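## Task

The liquid handler halted after failing to pick up a tip at D5 (log line and lit panel strip 'TIP PICKUP FAILED D5'). Loading record, which shows what was placed where but not its present state: D1 open 96-well plate E07 holding samples; D2 empty; D3 open 12-trough reservoir N06; D4 open 96-well plate E01 holding samples; D5 200 uL tip rack meant to be uncovered. Take the cover still sitting on the D5 rack and drop it into WASTE. At the end the D5 rack must have no cover, be seated and lying flat within its locators, with well A1 at the corner engraved 'A1'. Moving any labware or cover held in the gripper above a reservoir or an open plate fails the job. Every other piece of labware and every other cover on D1 to D5 and on SHELF must finish as it began. When done, release and move the arm away (contact with RESUME or its box still counts as away). To finish, release first and then press RESUME; the job is over once RESUME goes down. Pressing RESUME fails the job if a cover is still on the D5 rack, if that rack is missing, or if anything on D1 to D5 is not seated. If any required change is still wrong at the end, pressing RESUME is worse than leaving it unpressed.

## Robot and tools

Robot: one six-joint arm with a two-finger parallel gripper, in a simulator. Joints in column order: waist, shoulder, elbow, forearm roll, wrist pitch, wrist roll.

Scene frame: origin on the table surface right under the arm base, +z up, +y to the left when looking along +x. The base itself may be slightly tilted. Deck slots D1 to D5 sit in a row, D1 on the left as seen from the base. Other stations: SHELF (labware storage), WASTE (a loose bin that must stay upright, with nothing sticking out over its rim; you may set an item on the rim and let it drop in), RG (a spare nest for regripping), and RESUME, a key on its own box that is pressed by pushing it horizontally straight into the box until it latches. Labware ID labels sit on the short end next to column 1 and on the long side next to row H; well A1 is at the labelled end, in the corner far from the labelled long side. Tip racks carry their size (200 or 1000) in those same spots. Occasionally a loose item may get a brief shove.

Tool execute_actions, argument actions: a list holding zero or one item. An empty list just reports the state (with pictures). A wait is {"steps": N}, N up to 300 control steps of 1/30 s, counted from the previous result; it sends nothing. A motion is {"rows": [...], "steps": N} with 1 to 15 rows and N from 11 to 15 (default 15). Each row is applied for one step; the final row repeats to fill N. Optional pictures: true adds camera images.

Each row is one list of 9 numbers, each in [-1, 1]: six joint values, then gripper position, gripper force_limit, gripper speed. The six joint values are offsets, not poses: they are measured from the joint angles in the most recent result that printed them (for a second call in the same reply, or before any such result, from wherever the arm is when the action begins), never from the previous row. Scale: 1.0 equals 1.398 rad for waist and shoulder, 2.097 rad for elbow, 2.622 rad for the three wrist joints. So all-zero joint values drive the arm back to those reference angles; they do not hold still. Stated joint ranges: elbow -2.792 to 2.792 rad, all others -6.283 to 6.283 rad; real ends may differ by 0.010 rad. A call pushing a joint more than 0.010 rad beyond its range is refused and nothing is sent. Requests past a real end are clipped there, and a line saying the joint was sent to its limit may appear (possibly about an earlier action).

Gripper position is an absolute setting: +1 fully open (140 mm), pads touch near -0.8, -1 closes until blocked. force_limit: about 14 N at -1, 60 N at 0, 107 N at +1. speed: about 30, 140, 250 mm/s at -1, 0, +1. To grasp, send position -1 and confirm object_status 2. object_status: 0 moving, 1 blocked while opening, 2 blocked while closing, 3 reached target or pads met (a thin part may still be held). To squeeze harder while at 2, raise force_limit and nudge position, e.g. -1 to -0.98. position_measured is in counts: 3 fully open, 230 pads touching, not linear.

Geometry: end_effector_position is the point between closed pads; fingers point along gripper +z and move along its y axis. Fingertips extend about 33 mm past that point when closed, 9 mm when open, and travel roughly 24 mm further out while closing, so keep that clearance above surfaces.

Motion limits: joint targets are capped at a lead over the measured angle (0.456 rad waist/shoulder, 0.683 elbow, 0.854 wrist joints), and all targets are pulled back if they would move the hand over 70 mm from its measured spot; big moves therefore take several calls. Max joint speeds 2.09, 3.14, 3.93 rad/s by group, with 0.3 s to accelerate. The last 11 steps of each action run after the result is returned. Between calls the arm keeps heading for the last row's target until it nearly stops or a step is HELD.

Result lines: a state line with hand position (m), orientation quaternion wxyz and velocities (m/s, rad/s) in the scene frame (less accurate at long reach); Joint positions and Joint velocities in column order (rad, rad/s); joint torques (with per-unit offset, scale and noise); object_status and position_measured; HELD for steps where a row was not fully sent; joint command not followed when a clearance check altered targets; MOTOR HOT warnings; fault lines.

Avoid: contact torque at a joint's load limit (waist 295, shoulder 295, elbow 139, wrist joints 39.1 N m, carried weight included) or any outside force of 144 N; either halts the arm for 10 s and drops the rest of the call. Overheating from long loaded holds also brakes the arm. Also avoid dropping things, slamming, hard pushes, knocking anything off the table, and carrying anything above open plates or reservoirs.

Tool zoom_image: camera (cam_head_left 896x504, cam_head_right 896x504, cam_wrist 504x504 fisheye) and region [x0, y0, x1, y1] in pixels from the top-left, at most 504 by 504; it enlarges that camera's latest image.

Tool finished_scene: scene (integer, 1 or 2) ends that scene irreversibly and reports success, then the next task appears.

Each tool is called after "Emit:" as name([rows], argument=value, ...), one row to a line, values as JSON.

## Session

Emit:
execute_actions(actions=[])

Emit:
zoom_image(camera="cam_head_left", region=[350, 170, 610, 350])

Scene clock: 0.00 s of 7200.00 s.
end_effector_position=(+0.4738, -0.2508, +0.2364) position_measured=3 object_status=3 end_effector_quat_wxyz=(+0.637, -0.105, +0.762, -0.055) end_effector_velocity=(+0.000, -0.000, +0.000) end_effector_angular_velocity=(-0.002, -0.000, +0.001)
Joint positions: [-1.161  0.094  2.593  1.797  1.257  1.798]
Joint velocities: [ 0.    -0.001 -0.001 -0.001 -0.    -0.   ]
Joint torques (N m, as the joint torque sensors report them, + toward a larger angle): no reading

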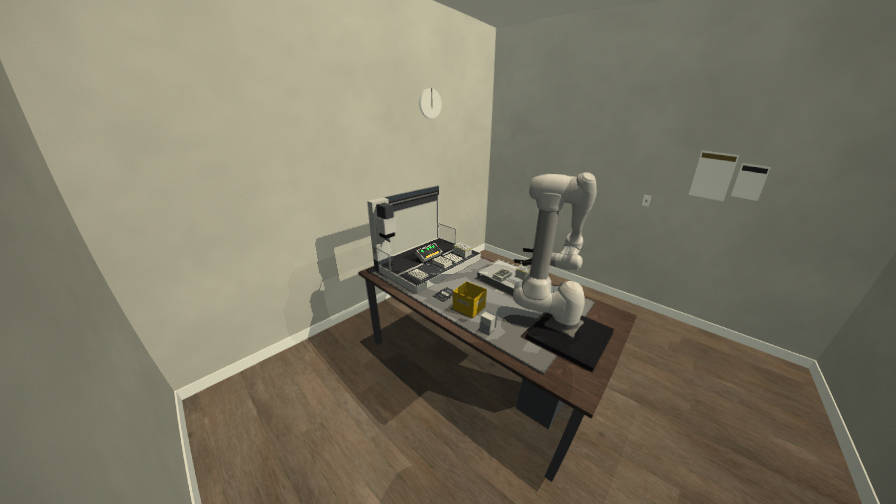

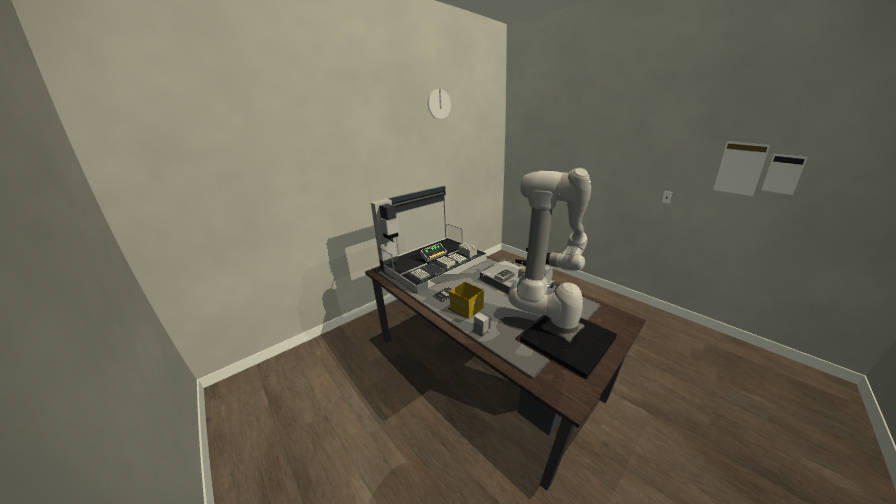

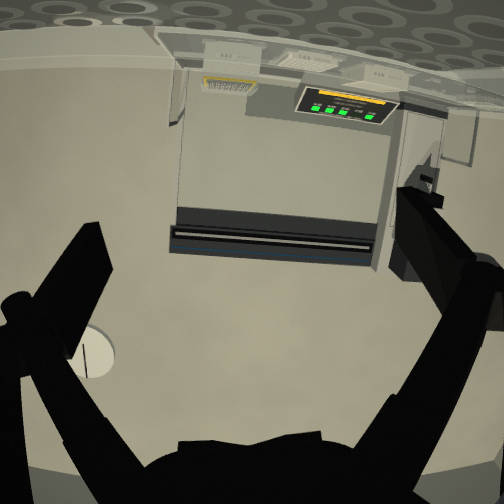

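Region (350, 170, 610, 350) of cam_head_left's 896x504 image, scaled by 1.938, with more detail than that image has; it fills the top 349 rows of this view, and the rest is white.

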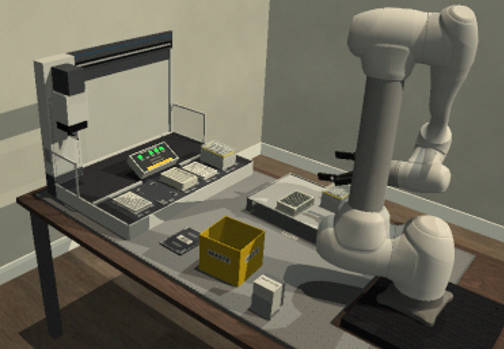

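Emit:
execute_actions([
  {"rows":[[0,0,-0.3,0,0,0,1,0,0]]},
])

Emit:
execute_actions([
  {"steps":30},
])

Emit:
execute_actions([
  {"rows":[[0.65,0.02,0.04,-0.685,-0.46,-0.22,1,0,0]]},
])

Emit:
execute_actions([
  {"steps":60},
], pictures=true)

Emit:
zoom_image(camera="cam_wrist", region=[100, 0, 400, 260])

Scene clock: 0.87 s of 7200.00 s.
end_effector_position=(+0.4841, -0.2760, +0.2545) position_measured=3 object_status=3 end_effector_quat_wxyz=(+0.641, -0.119, +0.754, -0.073) end_effector_velocity=(+0.182, -0.443, +0.335) end_effector_angular_velocity=(-0.811, -0.334, -0.001)
Joint positions: [-1.161  0.094  2.544  1.797  1.257  1.798]
Joint velocities: [ 0.     0.002 -0.879  0.    -0.     0.   ]
Joint torques (N m, as the joint torque sensors report them, + toward a larger angle): [  1.02 -43.02 -41.72   1.35   2.67   0.45]
Steps of this call (steps 1 to 22: nothing new was sent; steps 23 to 26: the first 4 steps of this action). Readings (joint positions | what the end effector reports):
23: [-1.161 0.094 2.593 1.797 1.257 1.798] | position_measured=3 object_status=3
24: [-1.161 0.094 2.588 1.797 1.257 1.798] | position_measured=3 object_status=3
26: the state above

Scene clock: 1.87 s of 7200.00 s.
end_effector_position=(+0.5739, -0.4945, +0.5528) position_measured=3 object_status=3 end_effector_quat_wxyz=(+0.665, -0.276, +0.634, -0.283) end_effector_velocity=(+0.000, -0.001, +0.004) end_effector_angular_velocity=(-0.006, -0.002, +0.000)
Joint positions: [-1.161  0.094  1.964  1.797  1.257  1.798]
Joint velocities: [ 0.    -0.001 -0.005 -0.001 -0.    -0.   ]
Joint torques (N m, as the joint torque sensors report them, + toward a larger angle): [  0.91 -52.3  -40.31   0.83   0.92   0.34]
Kept back: nothing.
Steps of this call (steps 1 to 11: the last 11 steps of your previous action; steps 12 to 30: the robot went on to your last target). Readings (joint positions | what the end effector reports):
1: [-1.161 0.094 2.516 1.797 1.257 1.798] | position_measured=3 object_status=3
2: [-1.161 0.094 2.492 1.797 1.257 1.798] | position_measured=3 object_status=3
4: [-1.161 0.094 2.444 1.797 1.257 1.798] | position_measured=3 object_status=3
8: [-1.161 0.094 2.348 1.797 1.257 1.798] | position_measured=3 object_status=3
30: the state above

Scene clock: 2.00 s of 7200.00 s.
end_effector_position=(+0.5893, -0.4836, +0.5220) position_measured=3 object_status=3 end_effector_quat_wxyz=(+0.632, -0.307, +0.651, -0.286) end_effector_velocity=(+0.239, +0.208, -0.526) end_effector_angular_velocity=(-0.934, +1.348, +0.190)
Joint positions: [-1.13   0.096  1.969  1.738  1.196  1.757]
Joint velocities: [ 0.539  0.032  0.114 -1.011 -0.983 -0.663]
Joint torques (N m, as the joint torque sensors report them, + toward a larger angle): [ 16.   -53.35 -34.42  -0.95   1.17   0.32]
Steps of this call (steps 1 to 4: the first 4 steps of this action). Readings (joint positions | what the end effector reports):
1: [-1.161 0.094 1.964 1.797 1.257 1.798] | position_measured=3 object_status=3
2: [-1.158 0.095 1.964 1.791 1.249 1.793] | position_measured=3 object_status=3
4: the state above

Scene clock: 4.00 s of 7200.00 s.
end_effector_position=(+0.7814, -0.1815, +0.2814) position_measured=3 object_status=3 end_effector_quat_wxyz=(+0.136, +0.895, +0.035, +0.423) end_effector_velocity=(+0.000, +0.000, -0.000) end_effector_angular_velocity=(+0.000, +0.000, -0.000)
Joint positions: [-0.252  0.122  2.048  0.002  0.051  1.221]
Joint velocities: [ 0.     0.001 -0.     0.    -0.     0.   ]
Joint torques (N m, as the joint torque sensors report them, + toward a larger angle): [  0.27 -51.76 -36.38   3.34  -2.17   0.06]
Kept back: nothing.
Steps of this call (steps 1 to 11: the last 11 steps of your previous action; steps 12 to 60: the robot went on to your last target). Readings (joint positions | what the end effector reports):
1: [-1.112 0.097 1.973 1.705 1.164 1.736] | position_measured=3 object_status=3
2: [-1.097 0.098 1.975 1.676 1.135 1.717] | position_measured=3 object_status=3
4: [-1.065 0.100 1.981 1.616 1.075 1.681] | position_measured=3 object_status=3
8: [-0.994 0.103 1.991 1.483 0.942 1.610] | position_measured=3 object_status=3
60: the state above
The arm was judged still, so your last target was given up. Only a new action makes it travel on or press farther. Fingers that are still opening or closing keep moving.

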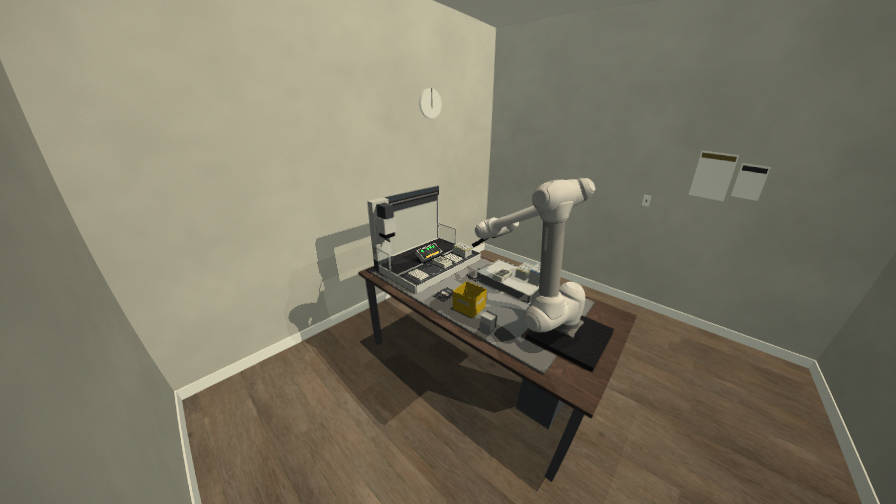

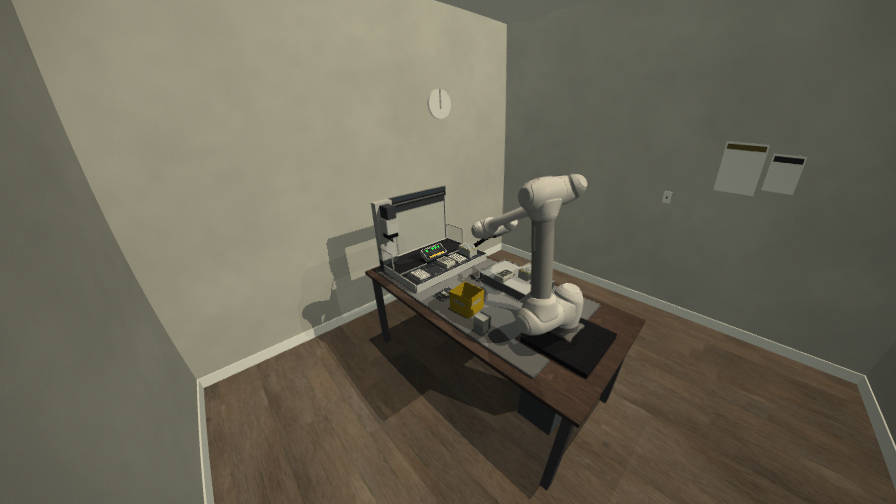

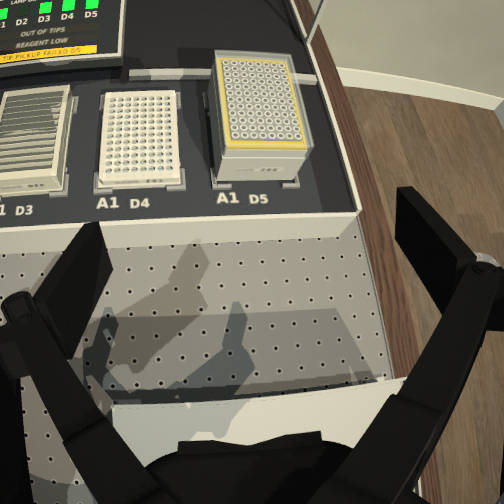

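Region (100, 0, 400, 260) of cam_wrist's 504x504 image, scaled by 1.680, with more detail than that image has; it fills the top 437 rows of this view, and the rest is white.

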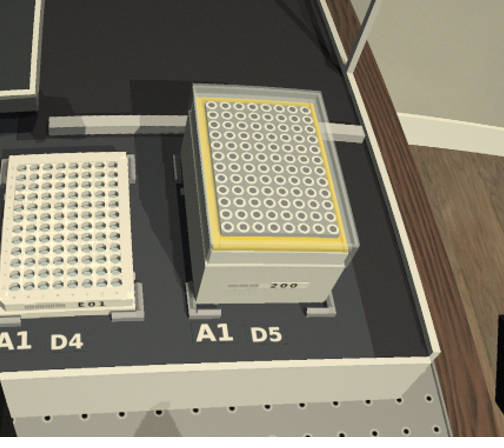

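Emit:
execute_actions([
  {"rows":[[0,0.5336,-0.5629,-0.0005,0.5168,0.0023,0.6,0,0]]},
])

Emit:
execute_actions([
  {"steps":55},
], pictures=true)

Scene clock: 4.67 s of 7200.00 s.
end_effector_position=(+0.7969, -0.1857, +0.2746) position_measured=21 object_status=0 end_effector_quat_wxyz=(+0.129, +0.905, +0.035, +0.403) end_effector_velocity=(+0.308, -0.085, -0.136) end_effector_angular_velocity=(+0.250, +0.867, -0.005)
Joint positions: [-0.252  0.155  1.998  0.001  0.114  1.221]
Joint velocities: [ 0.     0.666 -1.003 -0.     1.239  0.01 ]
Joint torques (N m, as the joint torque sensors report them, + toward a larger angle): [ -5.87 -17.33 -51.6    4.5   -2.71   0.43]
Steps of this call (steps 1 to 16: nothing new was sent; steps 17 to 20: the first 4 steps of this action). Readings (joint positions | what the end effector reports):
17: [-0.252 0.123 2.048 0.002 0.051 1.221] | position_measured=3 object_status=0
18: [-0.252 0.126 2.043 0.001 0.058 1.221] | position_measured=6 object_status=0
20: the state above

Scene clock: 6.50 s of 7200.00 s.
end_effector_position=(+0.9963, -0.2413, +0.1592) position_measured=53 object_status=3 end_effector_quat_wxyz=(+0.000, +0.999, +0.036, +0.000) end_effector_velocity=(-0.000, -0.000, -0.000) end_effector_angular_velocity=(-0.000, +0.000, -0.000)
Joint positions: [-0.252  0.868  0.868  0.     1.406  1.227]
Joint velocities: [-0. -0.  0. -0. -0. -0.]
Joint torques (N m, as the joint torque sensors report them, + toward a larger angle): [   3.74 -123.09  -40.73    4.13   -0.12    0.19]
Kept back: nothing.
Steps of this call (steps 1 to 11: the last 11 steps of your previous action; steps 12 to 45: the robot went on to your last target; steps 46 to 55: nothing new was sent). Readings (joint positions | what the end effector reports):
1: [-0.252 0.182 1.958 0.001 0.164 1.221] | position_measured=29 object_status=0
2: [-0.252 0.213 1.912 0.001 0.221 1.222] | position_measured=36 object_status=0
4: [-0.252 0.272 1.824 0.001 0.331 1.223] | position_measured=50 object_status=0
8: [-0.252 0.396 1.637 0.001 0.565 1.224] | position_measured=53 object_status=0
55: the state above
The arm was judged still, so your last target was given up. Only a new action makes it travel on or press farther. Fingers that are still opening or closing keep moving.

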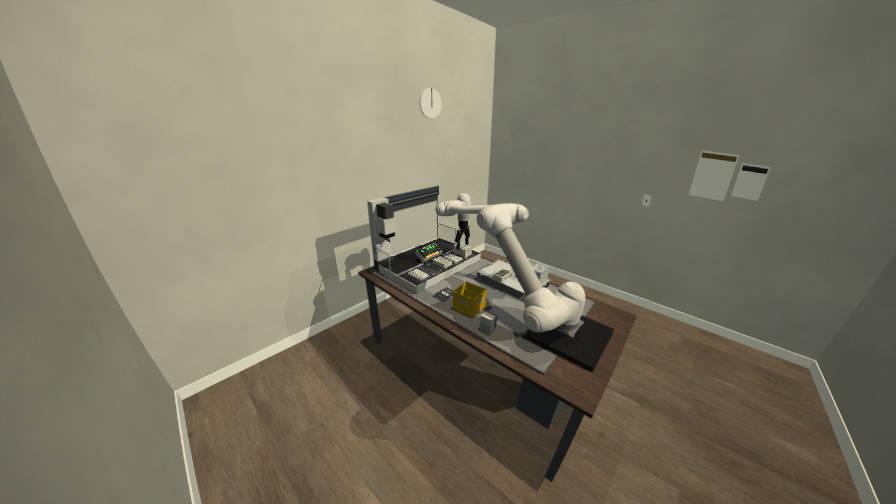

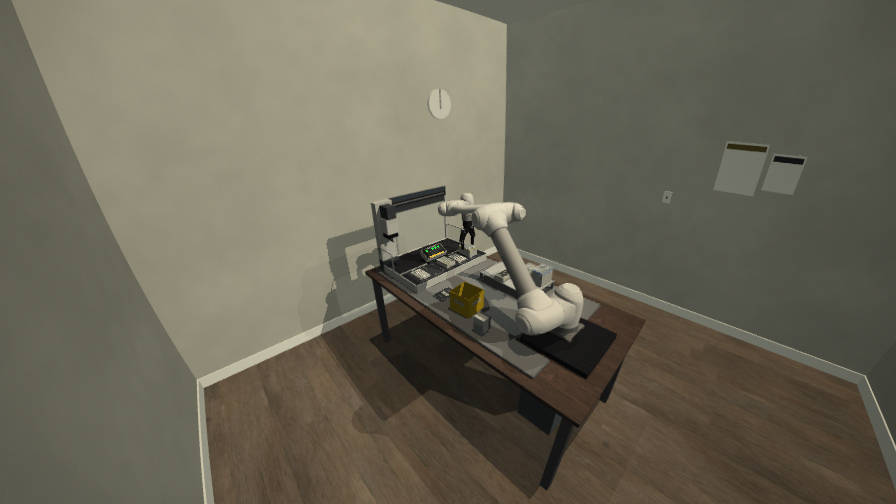

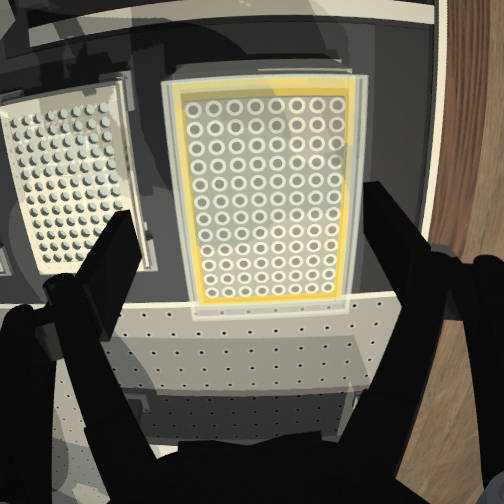

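Emit:
execute_actions([
  {"rows":[[-0.0063,0.0184,-0.0049,0,-0.006,-0.0034,0.6,0,0]]},
])

Emit:
execute_actions([
  {"steps":30},
], pictures=true)

Emit:
zoom_image(camera="cam_head_left", region=[420, 210, 500, 270])

Scene clock: 7.23 s of 7200.00 s.
end_effector_position=(+1.0006, -0.2493, +0.1434) position_measured=53 object_status=3 end_effector_quat_wxyz=(+0.000, +0.999, +0.036, +0.000) end_effector_velocity=(+0.023, -0.078, -0.173) end_effector_angular_velocity=(+0.015, +0.053, -0.011)
Joint positions: [-0.259  0.888  0.861  0.     1.394  1.221]
Joint velocities: [-0.067  0.19  -0.041 -0.    -0.094 -0.055]
Joint torques (N m, as the joint torque sensors report them, + toward a larger angle): [  20.16 -164.29  -52.59    5.7     0.07   -0.09]
Steps of this call (steps 1 to 18: nothing new was sent; steps 19 to 22: the first 4 steps of this action). Readings (joint positions | what the end effector reports):
19: [-0.252 0.869 0.868 0.000 1.406 1.227] | position_measured=53 object_status=3
20: [-0.253 0.872 0.866 0.000 1.403 1.226] | position_measured=53 object_status=3
22: the state above

Scene clock: 8.23 s of 7200.00 s.
end_effector_position=(+1.0025, -0.2525, +0.1384) position_measured=53 object_status=3 end_effector_quat_wxyz=(+0.000, +0.999, +0.036, +0.001) end_effector_velocity=(-0.000, +0.000, +0.001) end_effector_angular_velocity=(+0.000, -0.001, -0.000)
Joint positions: [-0.261  0.894  0.857  0.     1.39   1.218]
Joint velocities: [ 0.    -0.001  0.     0.     0.     0.   ]
Joint torques (N m, as the joint torque sensors report them, + toward a larger angle): [   1.03 -127.61  -42.89    3.62   -0.03    0.37]
Kept back: nothing.
Steps of this call (steps 1 to 11: the last 11 steps of your previous action; steps 12 to 15: the robot went on to your last target; steps 16 to 30: nothing new was sent). Readings (joint positions | what the end effector reports):
1: [-0.260 0.892 0.859 0.000 1.392 1.219] | position_measured=53 object_status=3
2: [-0.261 0.893 0.858 0.000 1.391 1.219] | position_measured=53 object_status=3
4: [-0.261 0.894 0.857 0.000 1.390 1.218] | position_measured=53 object_status=3
8: [-0.261 0.894 0.857 0.000 1.390 1.218] | position_measured=53 object_status=3
30: the state above
The arm was judged still, so your last target was given up. Only a new action makes it travel on or press farther. Fingers that are still opening or closing keep moving.

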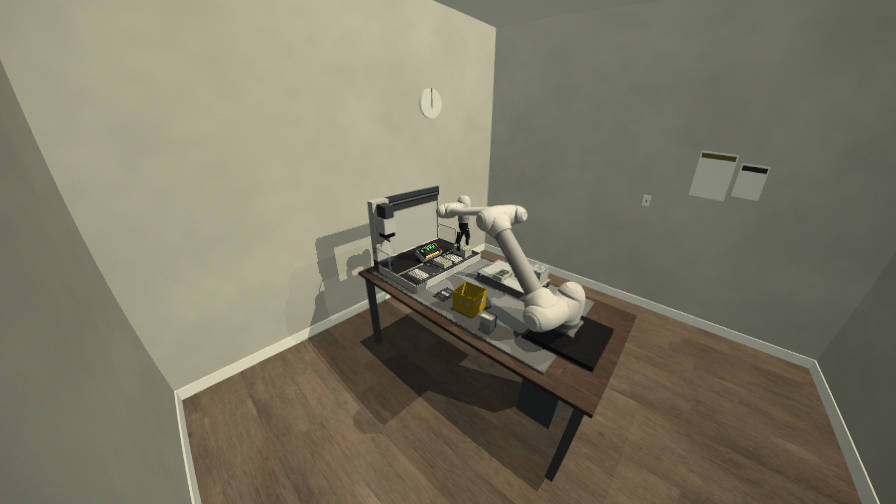

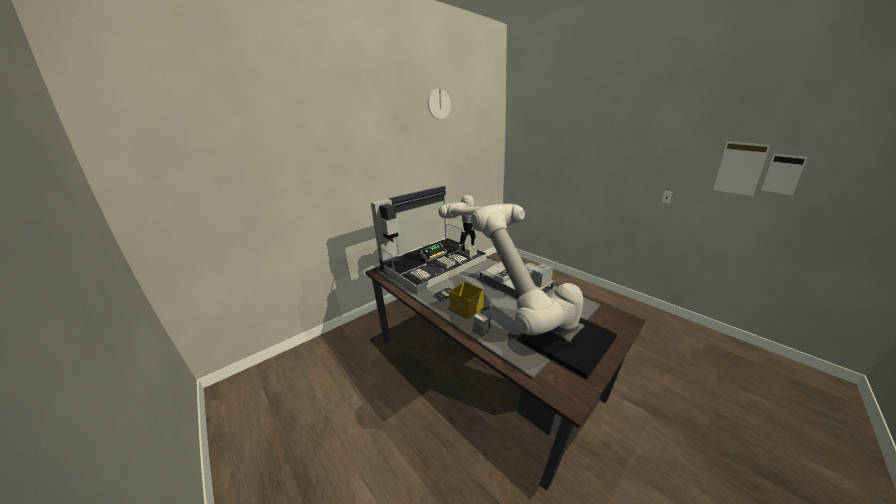

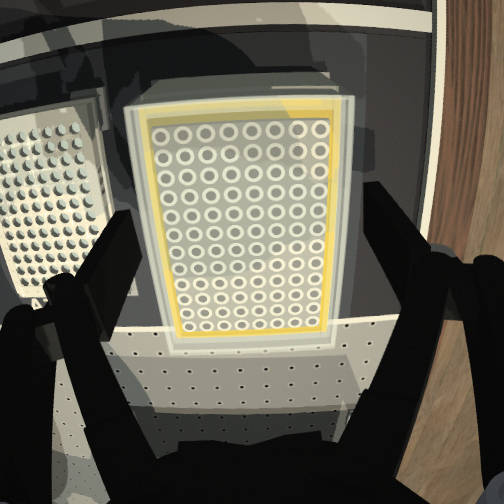

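Region (420, 210, 500, 270) of cam_head_left's 896x504 image, scaled by 6.300, with more detail than that image has; it fills the top 378 rows of this view, and the rest is white.

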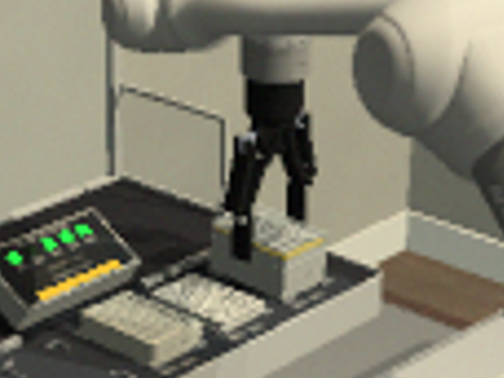

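Similar to before. Grip and lift.

Emit:
execute_actions([
  {"rows":[[0,0,0,0,0,0,-1,-0.5,-0.5]]},
])

Emit:
execute_actions([
  {"steps":25},
])

Emit:
execute_actions([
  {"rows":[[0,-0.04,0,0,0.0213,0,-1,-0.5,-0.5]]},
])

Emit:
execute_actions([
  {"steps":25},
], pictures=true)

Scene clock: 8.80 s of 7200.00 s.
end_effector_position=(+1.0025, -0.2525, +0.1384) position_measured=64 object_status=0 end_effector_quat_wxyz=(+0.000, +0.999, +0.036, +0.001) end_effector_velocity=(-0.000, -0.000, +0.001) end_effector_angular_velocity=(-0.000, +0.000, +0.000)
Joint positions: [-0.261  0.894  0.857  0.     1.39   1.218]
Joint velocities: [-0.    -0.001 -0.    -0.     0.001 -0.   ]
Joint torques (N m, as the joint torque sensors report them, + toward a larger angle): [   1.37 -124.2   -41.      4.02   -0.24    0.19]
Steps of this call (steps 1 to 13: nothing new was sent; steps 14 to 17: the first 4 steps of this action). Readings (joint positions | what the end effector reports):
14: [-0.261 0.894 0.857 0.000 1.390 1.218] | position_measured=53 object_status=0
15: [-0.261 0.894 0.857 0.000 1.390 1.218] | position_measured=55 object_status=0
17: the state above

Scene clock: 9.63 s of 7200.00 s.
end_effector_position=(+1.0025, -0.2525, +0.1384) position_measured=97 object_status=2 end_effector_quat_wxyz=(+0.000, +0.999, +0.036, +0.001) end_effector_velocity=(+0.000, -0.000, +0.000) end_effector_angular_velocity=(+0.000, -0.001, -0.000)
Joint positions: [-0.261  0.894  0.857  0.     1.39   1.218]
Joint velocities: [-0. -0. -0.  0. -0. -0.]
Joint torques (N m, as the joint torque sensors report them, + toward a larger angle): [  -4.32 -115.25  -36.79    1.43   -0.56    0.02]
Kept back: nothing.
Steps of this call (steps 1 to 11: the last 11 steps of your previous action; steps 12 to 15: the robot went on to your last target; steps 16 to 25: nothing new was sent). Readings (joint positions | what the end effector reports):
1: [-0.261 0.894 0.857 0.000 1.390 1.218] | position_measured=69 object_status=0
2: [-0.261 0.894 0.857 0.000 1.390 1.218] | position_measured=74 object_status=0
4: [-0.261 0.894 0.857 0.000 1.390 1.218] | position_measured=83 object_status=0
8: [-0.261 0.894 0.857 0.000 1.390 1.218] | position_measured=97 object_status=0
25: the state above
The arm was judged still, so your last target was given up. Only a new action makes it travel on or press farther. Fingers that are still opening or closing keep moving.

Scene clock: 9.77 s of 7200.00 s.
end_effector_position=(+0.9934, -0.2499, +0.1682) position_measured=97 object_status=2 end_effector_quat_wxyz=(-0.000, +0.999, +0.036, -0.000) end_effector_velocity=(-0.113, +0.033, +0.519) end_effector_angular_velocity=(-0.026, -0.093, +0.000)
Joint positions: [-0.261  0.865  0.858  0.     1.42   1.218]
Joint velocities: [ 0.    -0.483 -0.043  0.001  0.43   0.   ]
Joint torques (N m, as the joint torque sensors report them, + toward a larger angle): [   0.74 -167.07  -56.33    5.38    0.37    0.33]
Steps of this call (steps 1 to 4: the first 4 steps of this action). Readings (joint positions | what the end effector reports):
1: [-0.261 0.894 0.857 0.000 1.390 1.218] | position_measured=97 object_status=2
2: [-0.261 0.891 0.858 0.000 1.394 1.218] | position_measured=97 object_status=2
4: the state above

Scene clock: 10.60 s of 7200.00 s.
end_effector_position=(+0.9855, -0.2475, +0.1957) position_measured=97 object_status=2 end_effector_quat_wxyz=(+0.000, +0.999, +0.036, +0.001) end_effector_velocity=(-0.000, -0.000, -0.000) end_effector_angular_velocity=(-0.000, +0.000, -0.000)
Joint positions: [-0.261  0.838  0.857  0.     1.446  1.218]
Joint velocities: [-0.     0.    -0.    -0.001  0.    -0.   ]
Joint torques (N m, as the joint torque sensors report them, + toward a larger angle): [   2.59 -123.56  -41.17    3.57   -0.1     0.06]
Kept back: nothing.
Steps of this call (steps 1 to 11: the last 11 steps of your previous action; steps 12 to 25: the robot went on to your last target). Readings (joint positions | what the end effector reports):
1: [-0.261 0.851 0.857 0.000 1.433 1.218] | position_measured=97 object_status=2
2: [-0.261 0.842 0.857 0.000 1.440 1.218] | position_measured=97 object_status=2
4: [-0.261 0.839 0.857 0.000 1.445 1.218] | position_measured=97 object_status=2
8: [-0.261 0.839 0.858 0.000 1.446 1.218] | position_measured=97 object_status=2
25: the state above

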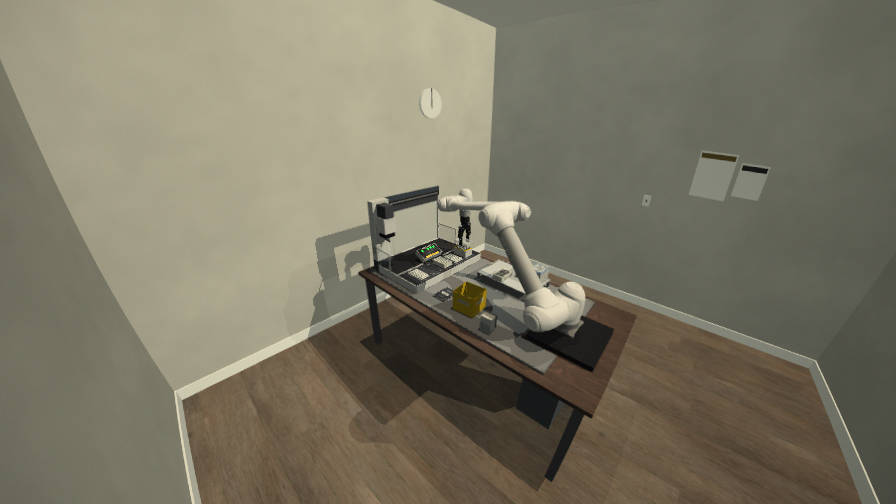

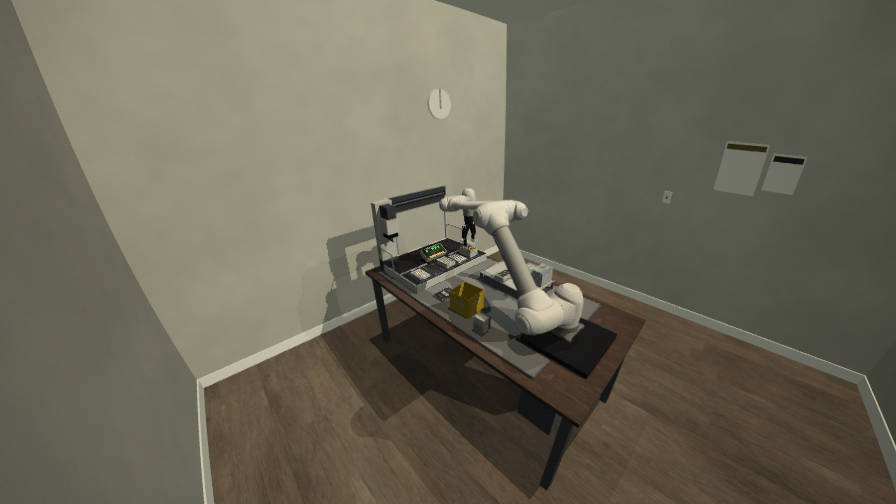

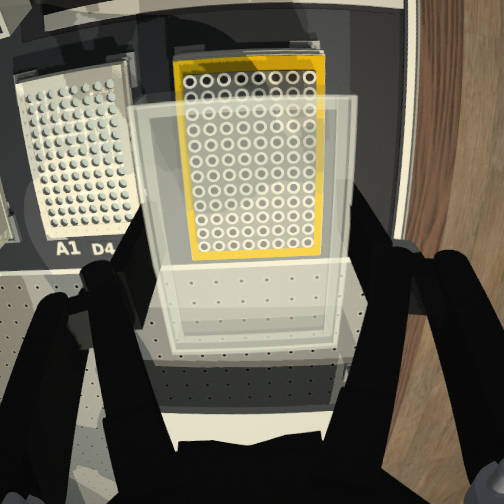

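Emit:
execute_actions([
  {"rows":[[-0.036,-0.1827,0.1646,0,-0.034,-0.0193,-1,-0.5,-0.5]]},
])

Emit:
execute_actions([
  {"steps":35},
])

Emit:
execute_actions([
  {"rows":[[0.297,-0.095,0.0996,0,-0.0285,0.158,-1,-0.5,-0.5]]},
])

Emit:
execute_actions([
  {"steps":40},
])

Emit:
execute_actions([
  {"rows":[[0.186,-0.2346,0.2198,0,-0.0515,0.061,-1,-0.5,-0.5]]},
])

Emit:
execute_actions([
  {"steps":45},
], pictures=true)

Scene clock: 11.53 s of 7200.00 s.
end_effector_position=(+0.9695, -0.2494, +0.2036) position_measured=97 object_status=2 end_effector_quat_wxyz=(+0.000, +0.999, +0.036, +0.000) end_effector_velocity=(-0.324, -0.042, +0.169) end_effector_angular_velocity=(+0.000, -0.001, -0.001)
Joint positions: [-0.267  0.805  0.903  0.     1.434  1.211]
Joint velocities: [-0.132 -0.665  0.896  0.    -0.233 -0.131]
Joint torques (N m, as the joint torque sensors report them, + toward a larger angle): [  -6.54 -168.28  -49.12    3.87    0.21    0.2 ]
Steps of this call (steps 1 to 15: the robot went on to your last target; steps 16 to 24: nothing new was sent; steps 25 to 28: the first 4 steps of this action). Readings (joint positions | what the end effector reports):
25: [-0.261 0.838 0.857 0.000 1.446 1.218] | position_measured=97 object_status=2
26: [-0.262 0.835 0.862 0.000 1.445 1.217] | position_measured=97 object_status=2
28: the state above

Scene clock: 12.70 s of 7200.00 s.
end_effector_position=(+0.8503, -0.2551, +0.2492) position_measured=97 object_status=2 end_effector_quat_wxyz=(+0.000, +0.999, +0.036, +0.000) end_effector_velocity=(+0.000, +0.000, +0.002) end_effector_angular_velocity=(-0.001, -0.002, +0.001)
Joint positions: [-0.312  0.583  1.203  0.     1.357  1.167]
Joint velocities: [ 0.001 -0.002  0.    -0.    -0.    -0.   ]
Joint torques (N m, as the joint torque sensors report them, + toward a larger angle): [   1.5  -102.72  -41.29    3.82   -0.4     0.67]
Kept back: nothing.
Steps of this call (steps 1 to 11: the last 11 steps of your previous action; steps 12 to 30: the robot went on to your last target; steps 31 to 35: nothing new was sent). Readings (joint positions | what the end effector reports):
1: [-0.273 0.779 0.938 0.000 1.425 1.206] | position_measured=97 object_status=2
2: [-0.278 0.751 0.976 0.000 1.415 1.201] | position_measured=97 object_status=2
4: [-0.288 0.700 1.044 0.000 1.398 1.191] | position_measured=97 object_status=2
8: [-0.306 0.610 1.165 0.000 1.366 1.173] | position_measured=97 object_status=2
35: the state above
The arm was judged still, so your last target was given up. Only a new action makes it travel on or press farther. Fingers that are still opening or closing keep moving.

Scene clock: 12.83 s of 7200.00 s.
end_effector_position=(+0.8521, -0.2259, +0.2491) position_measured=97 object_status=2 end_effector_quat_wxyz=(+0.000, +0.999, +0.036, +0.000) end_effector_velocity=(+0.027, +0.555, +0.004) end_effector_angular_velocity=(+0.001, +0.006, +0.010)
Joint positions: [-0.28   0.573  1.219  0.     1.351  1.2  ]
Joint velocities: [ 0.611 -0.194  0.306 -0.    -0.106  0.601]
Joint torques (N m, as the joint torque sensors report them, + toward a larger angle): [  51.14 -120.02  -41.66    5.64    0.24    0.55]
Steps of this call (steps 1 to 4: the first 4 steps of this action). Readings (joint positions | what the end effector reports):
1: [-0.311 0.583 1.203 0.000 1.357 1.167] | position_measured=97 object_status=2
2: [-0.308 0.582 1.205 0.000 1.356 1.171] | position_measured=97 object_status=2
4: the state above

Scene clock: 14.17 s of 7200.00 s.
end_effector_position=(+0.7987, +0.1027, +0.2483) position_measured=97 object_status=2 end_effector_quat_wxyz=(+0.000, +0.999, +0.037, -0.000) end_effector_velocity=(-0.000, -0.000, +0.000) end_effector_angular_velocity=(-0.000, +0.001, -0.000)
Joint positions: [0.104 0.45  1.411 0.    1.282 1.582]
Joint velocities: [-0.    -0.     0.     0.     0.001  0.   ]
Joint torques (N m, as the joint torque sensors report them, + toward a larger angle): [  1.72 -86.1  -40.17   3.54  -0.08   0.24]
Kept back: nothing.
Steps of this call (steps 1 to 11: the last 11 steps of your previous action; steps 12 to 40: the robot went on to your last target). Readings (joint positions | what the end effector reports):
1: [-0.259 0.566 1.229 0.000 1.347 1.220] | position_measured=97 object_status=2
2: [-0.241 0.560 1.238 0.000 1.344 1.238] | position_measured=97 object_status=2
4: [-0.207 0.549 1.256 0.000 1.338 1.272] | position_measured=97 object_status=2
8: [-0.137 0.527 1.291 0.000 1.325 1.342] | position_measured=97 object_status=2
40: the state above

Scene clock: 14.30 s of 7200.00 s.
end_effector_position=(+0.7751, +0.1208, +0.2491) position_measured=97 object_status=2 end_effector_quat_wxyz=(+0.000, +0.999, +0.042, -0.001) end_effector_velocity=(-0.444, +0.333, +0.025) end_effector_angular_velocity=(-0.001, +0.000, +0.190)
Joint positions: [0.129 0.418 1.458 0.    1.268 1.598]
Joint velocities: [ 0.484 -0.613  0.855  0.    -0.242  0.294]
Joint torques (N m, as the joint torque sensors report them, + toward a larger angle): [  41.32 -127.6   -34.67    4.1     0.97    0.59]
Steps of this call (steps 1 to 4: the first 4 steps of this action). Readings (joint positions | what the end effector reports):
1: [0.104 0.450 1.412 0.000 1.282 1.582] | position_measured=97 object_status=2
2: [0.106 0.446 1.417 0.000 1.280 1.584] | position_measured=97 object_status=2
4: the state above

Scene clock: 15.80 s of 7200.00 s.
end_effector_position=(+0.5388, +0.2304, +0.2356) position_measured=97 object_status=2 end_effector_quat_wxyz=(+0.000, +0.996, +0.087, +0.001) end_effector_velocity=(-0.000, +0.000, -0.001) end_effector_angular_velocity=(-0.000, +0.002, +0.000)
Joint positions: [0.364 0.122 1.872 0.    1.147 1.742]
Joint velocities: [ 0.     0.001 -0.     0.001  0.001  0.   ]
Joint torques (N m, as the joint torque sensors report them, + toward a larger angle): [  2.76 -54.47 -37.77   3.66  -0.27   0.39]
Kept back: nothing.
Steps of this call (steps 1 to 11: the last 11 steps of your previous action; steps 12 to 45: the robot went on to your last target). Readings (joint positions | what the end effector reports):
1: [0.146 0.397 1.486 0.000 1.260 1.608] | position_measured=97 object_status=2
2: [0.160 0.379 1.511 0.000 1.253 1.616] | position_measured=97 object_status=2
4: [0.187 0.345 1.559 0.000 1.239 1.633] | position_measured=97 object_status=2
8: [0.242 0.275 1.657 0.000 1.210 1.667] | position_measured=97 object_status=2
45: the state above
The arm was judged still, so your last target was given up. Only a new action makes it travel on or press farther. Fingers that are still opening or closing keep moving.

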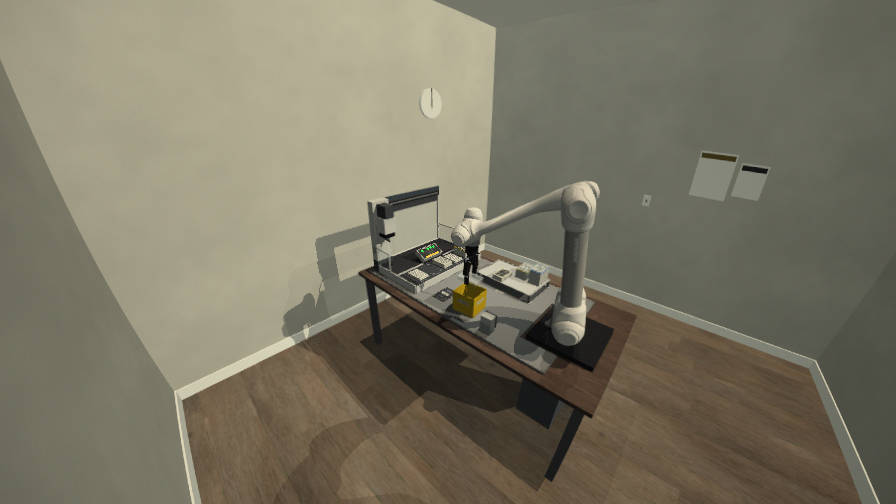

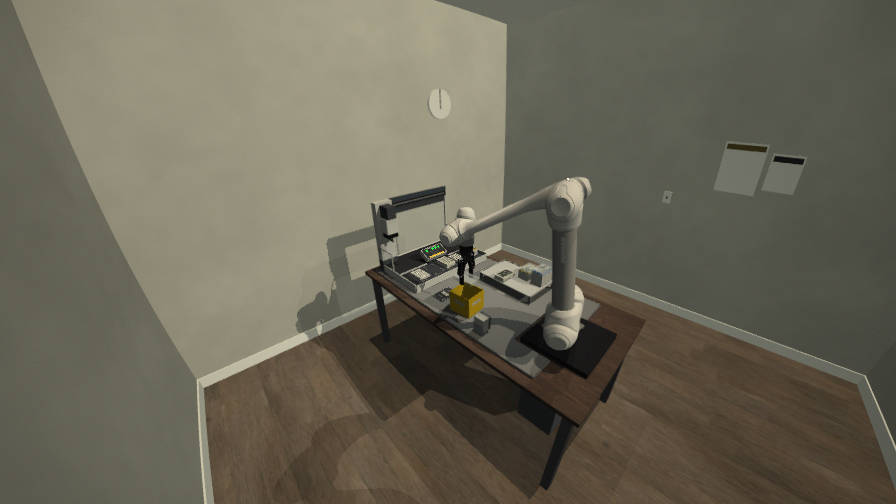

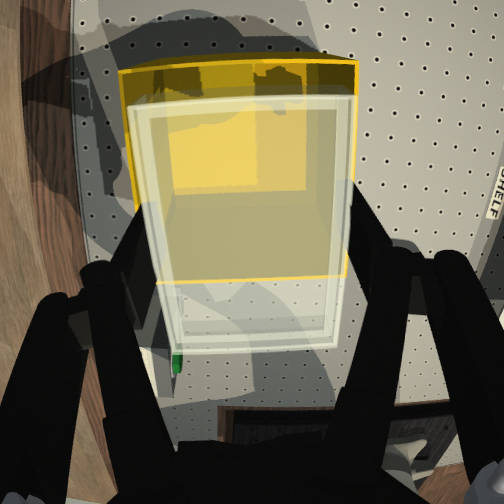

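Emit:
execute_actions([
  {"rows":[[0,0.0383,0.0394,0,-0.0517,0,-1,-0.5,-0.5]]},
])

Emit:
execute_actions([
  {"steps":30},
], pictures=true)

Scene clock: 16.37 s of 7200.00 s.
end_effector_position=(+0.5387, +0.2304, +0.2033) position_measured=97 object_status=2 end_effector_quat_wxyz=(+0.000, +0.996, +0.087, +0.001) end_effector_velocity=(-0.039, -0.014, -0.576) end_effector_angular_velocity=(-0.022, +0.062, -0.000)
Joint positions: [0.364 0.145 1.91  0.    1.085 1.742]
Joint velocities: [ 0.     0.428  0.659  0.001 -1.022  0.   ]
Joint torques (N m, as the joint torque sensors report them, + toward a larger angle): [  0.41 -21.8  -19.02   1.63   0.31   0.51]
Steps of this call (steps 1 to 13: nothing new was sent; steps 14 to 17: the first 4 steps of this action). Readings (joint positions | what the end effector reports):
14: [0.364 0.122 1.873 0.000 1.147 1.742] | position_measured=97 object_status=2
15: [0.364 0.124 1.876 0.000 1.139 1.742] | position_measured=97 object_status=2
17: the state above

Scene clock: 17.37 s of 7200.00 s.
end_effector_position=(+0.5358, +0.2293, +0.1636) position_measured=97 object_status=2 end_effector_quat_wxyz=(+0.000, +0.996, +0.087, +0.000) end_effector_velocity=(+0.000, +0.000, +0.001) end_effector_angular_velocity=(+0.002, -0.001, -0.001)
Joint positions: [0.364 0.176 1.955 0.    1.011 1.742]
Joint velocities: [ 0.    -0.001 -0.     0.001  0.    -0.   ]
Joint torques (N m, as the joint torque sensors report them, + toward a larger angle): [  2.28 -57.04 -35.68   3.14  -0.56   0.72]
Kept back: nothing.
Steps of this call (steps 1 to 11: the last 11 steps of your previous action; steps 12 to 30: the robot went on to your last target). Readings (joint positions | what the end effector reports):
1: [0.364 0.159 1.930 0.000 1.054 1.742] | position_measured=97 object_status=2
2: [0.364 0.168 1.944 0.000 1.032 1.742] | position_measured=97 object_status=2
4: [0.364 0.175 1.953 0.000 1.015 1.742] | position_measured=97 object_status=2
8: [0.364 0.175 1.955 0.000 1.012 1.742] | position_measured=97 object_status=2
30: the state above
The arm was judged still, so your last target was given up. Only a new action makes it travel on or press farther. Fingers that are still opening or closing keep moving.

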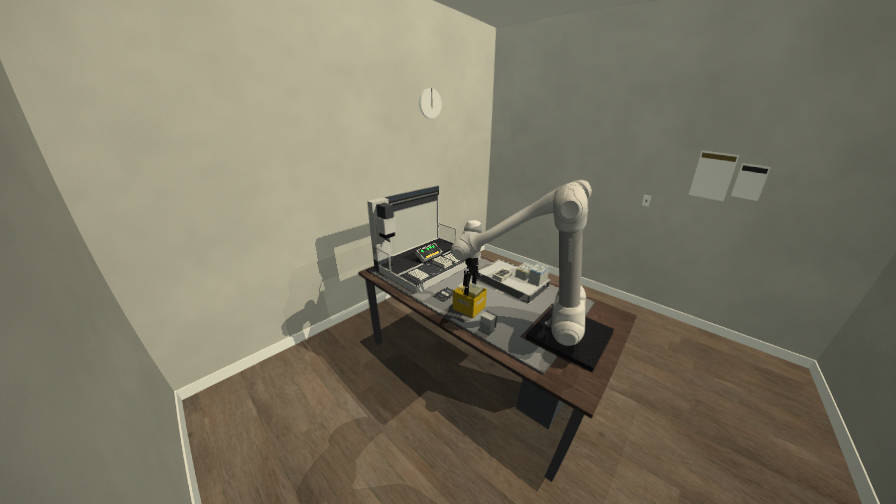

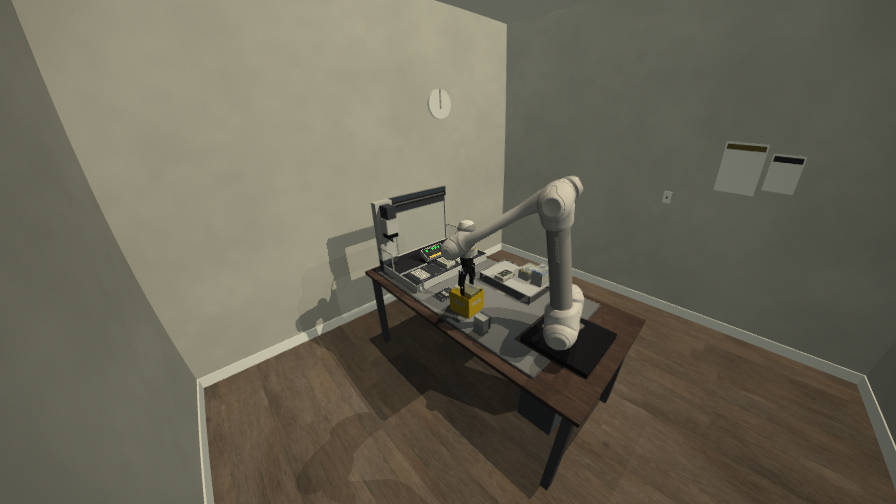

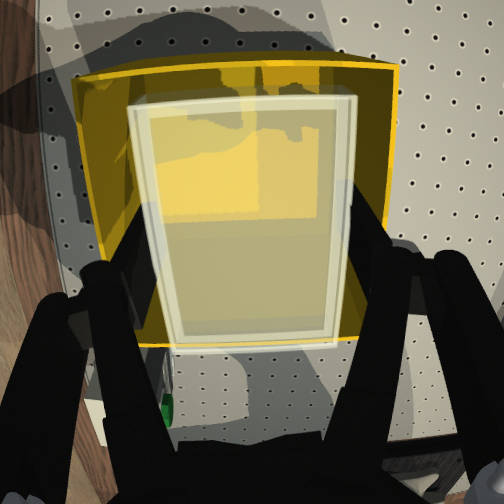

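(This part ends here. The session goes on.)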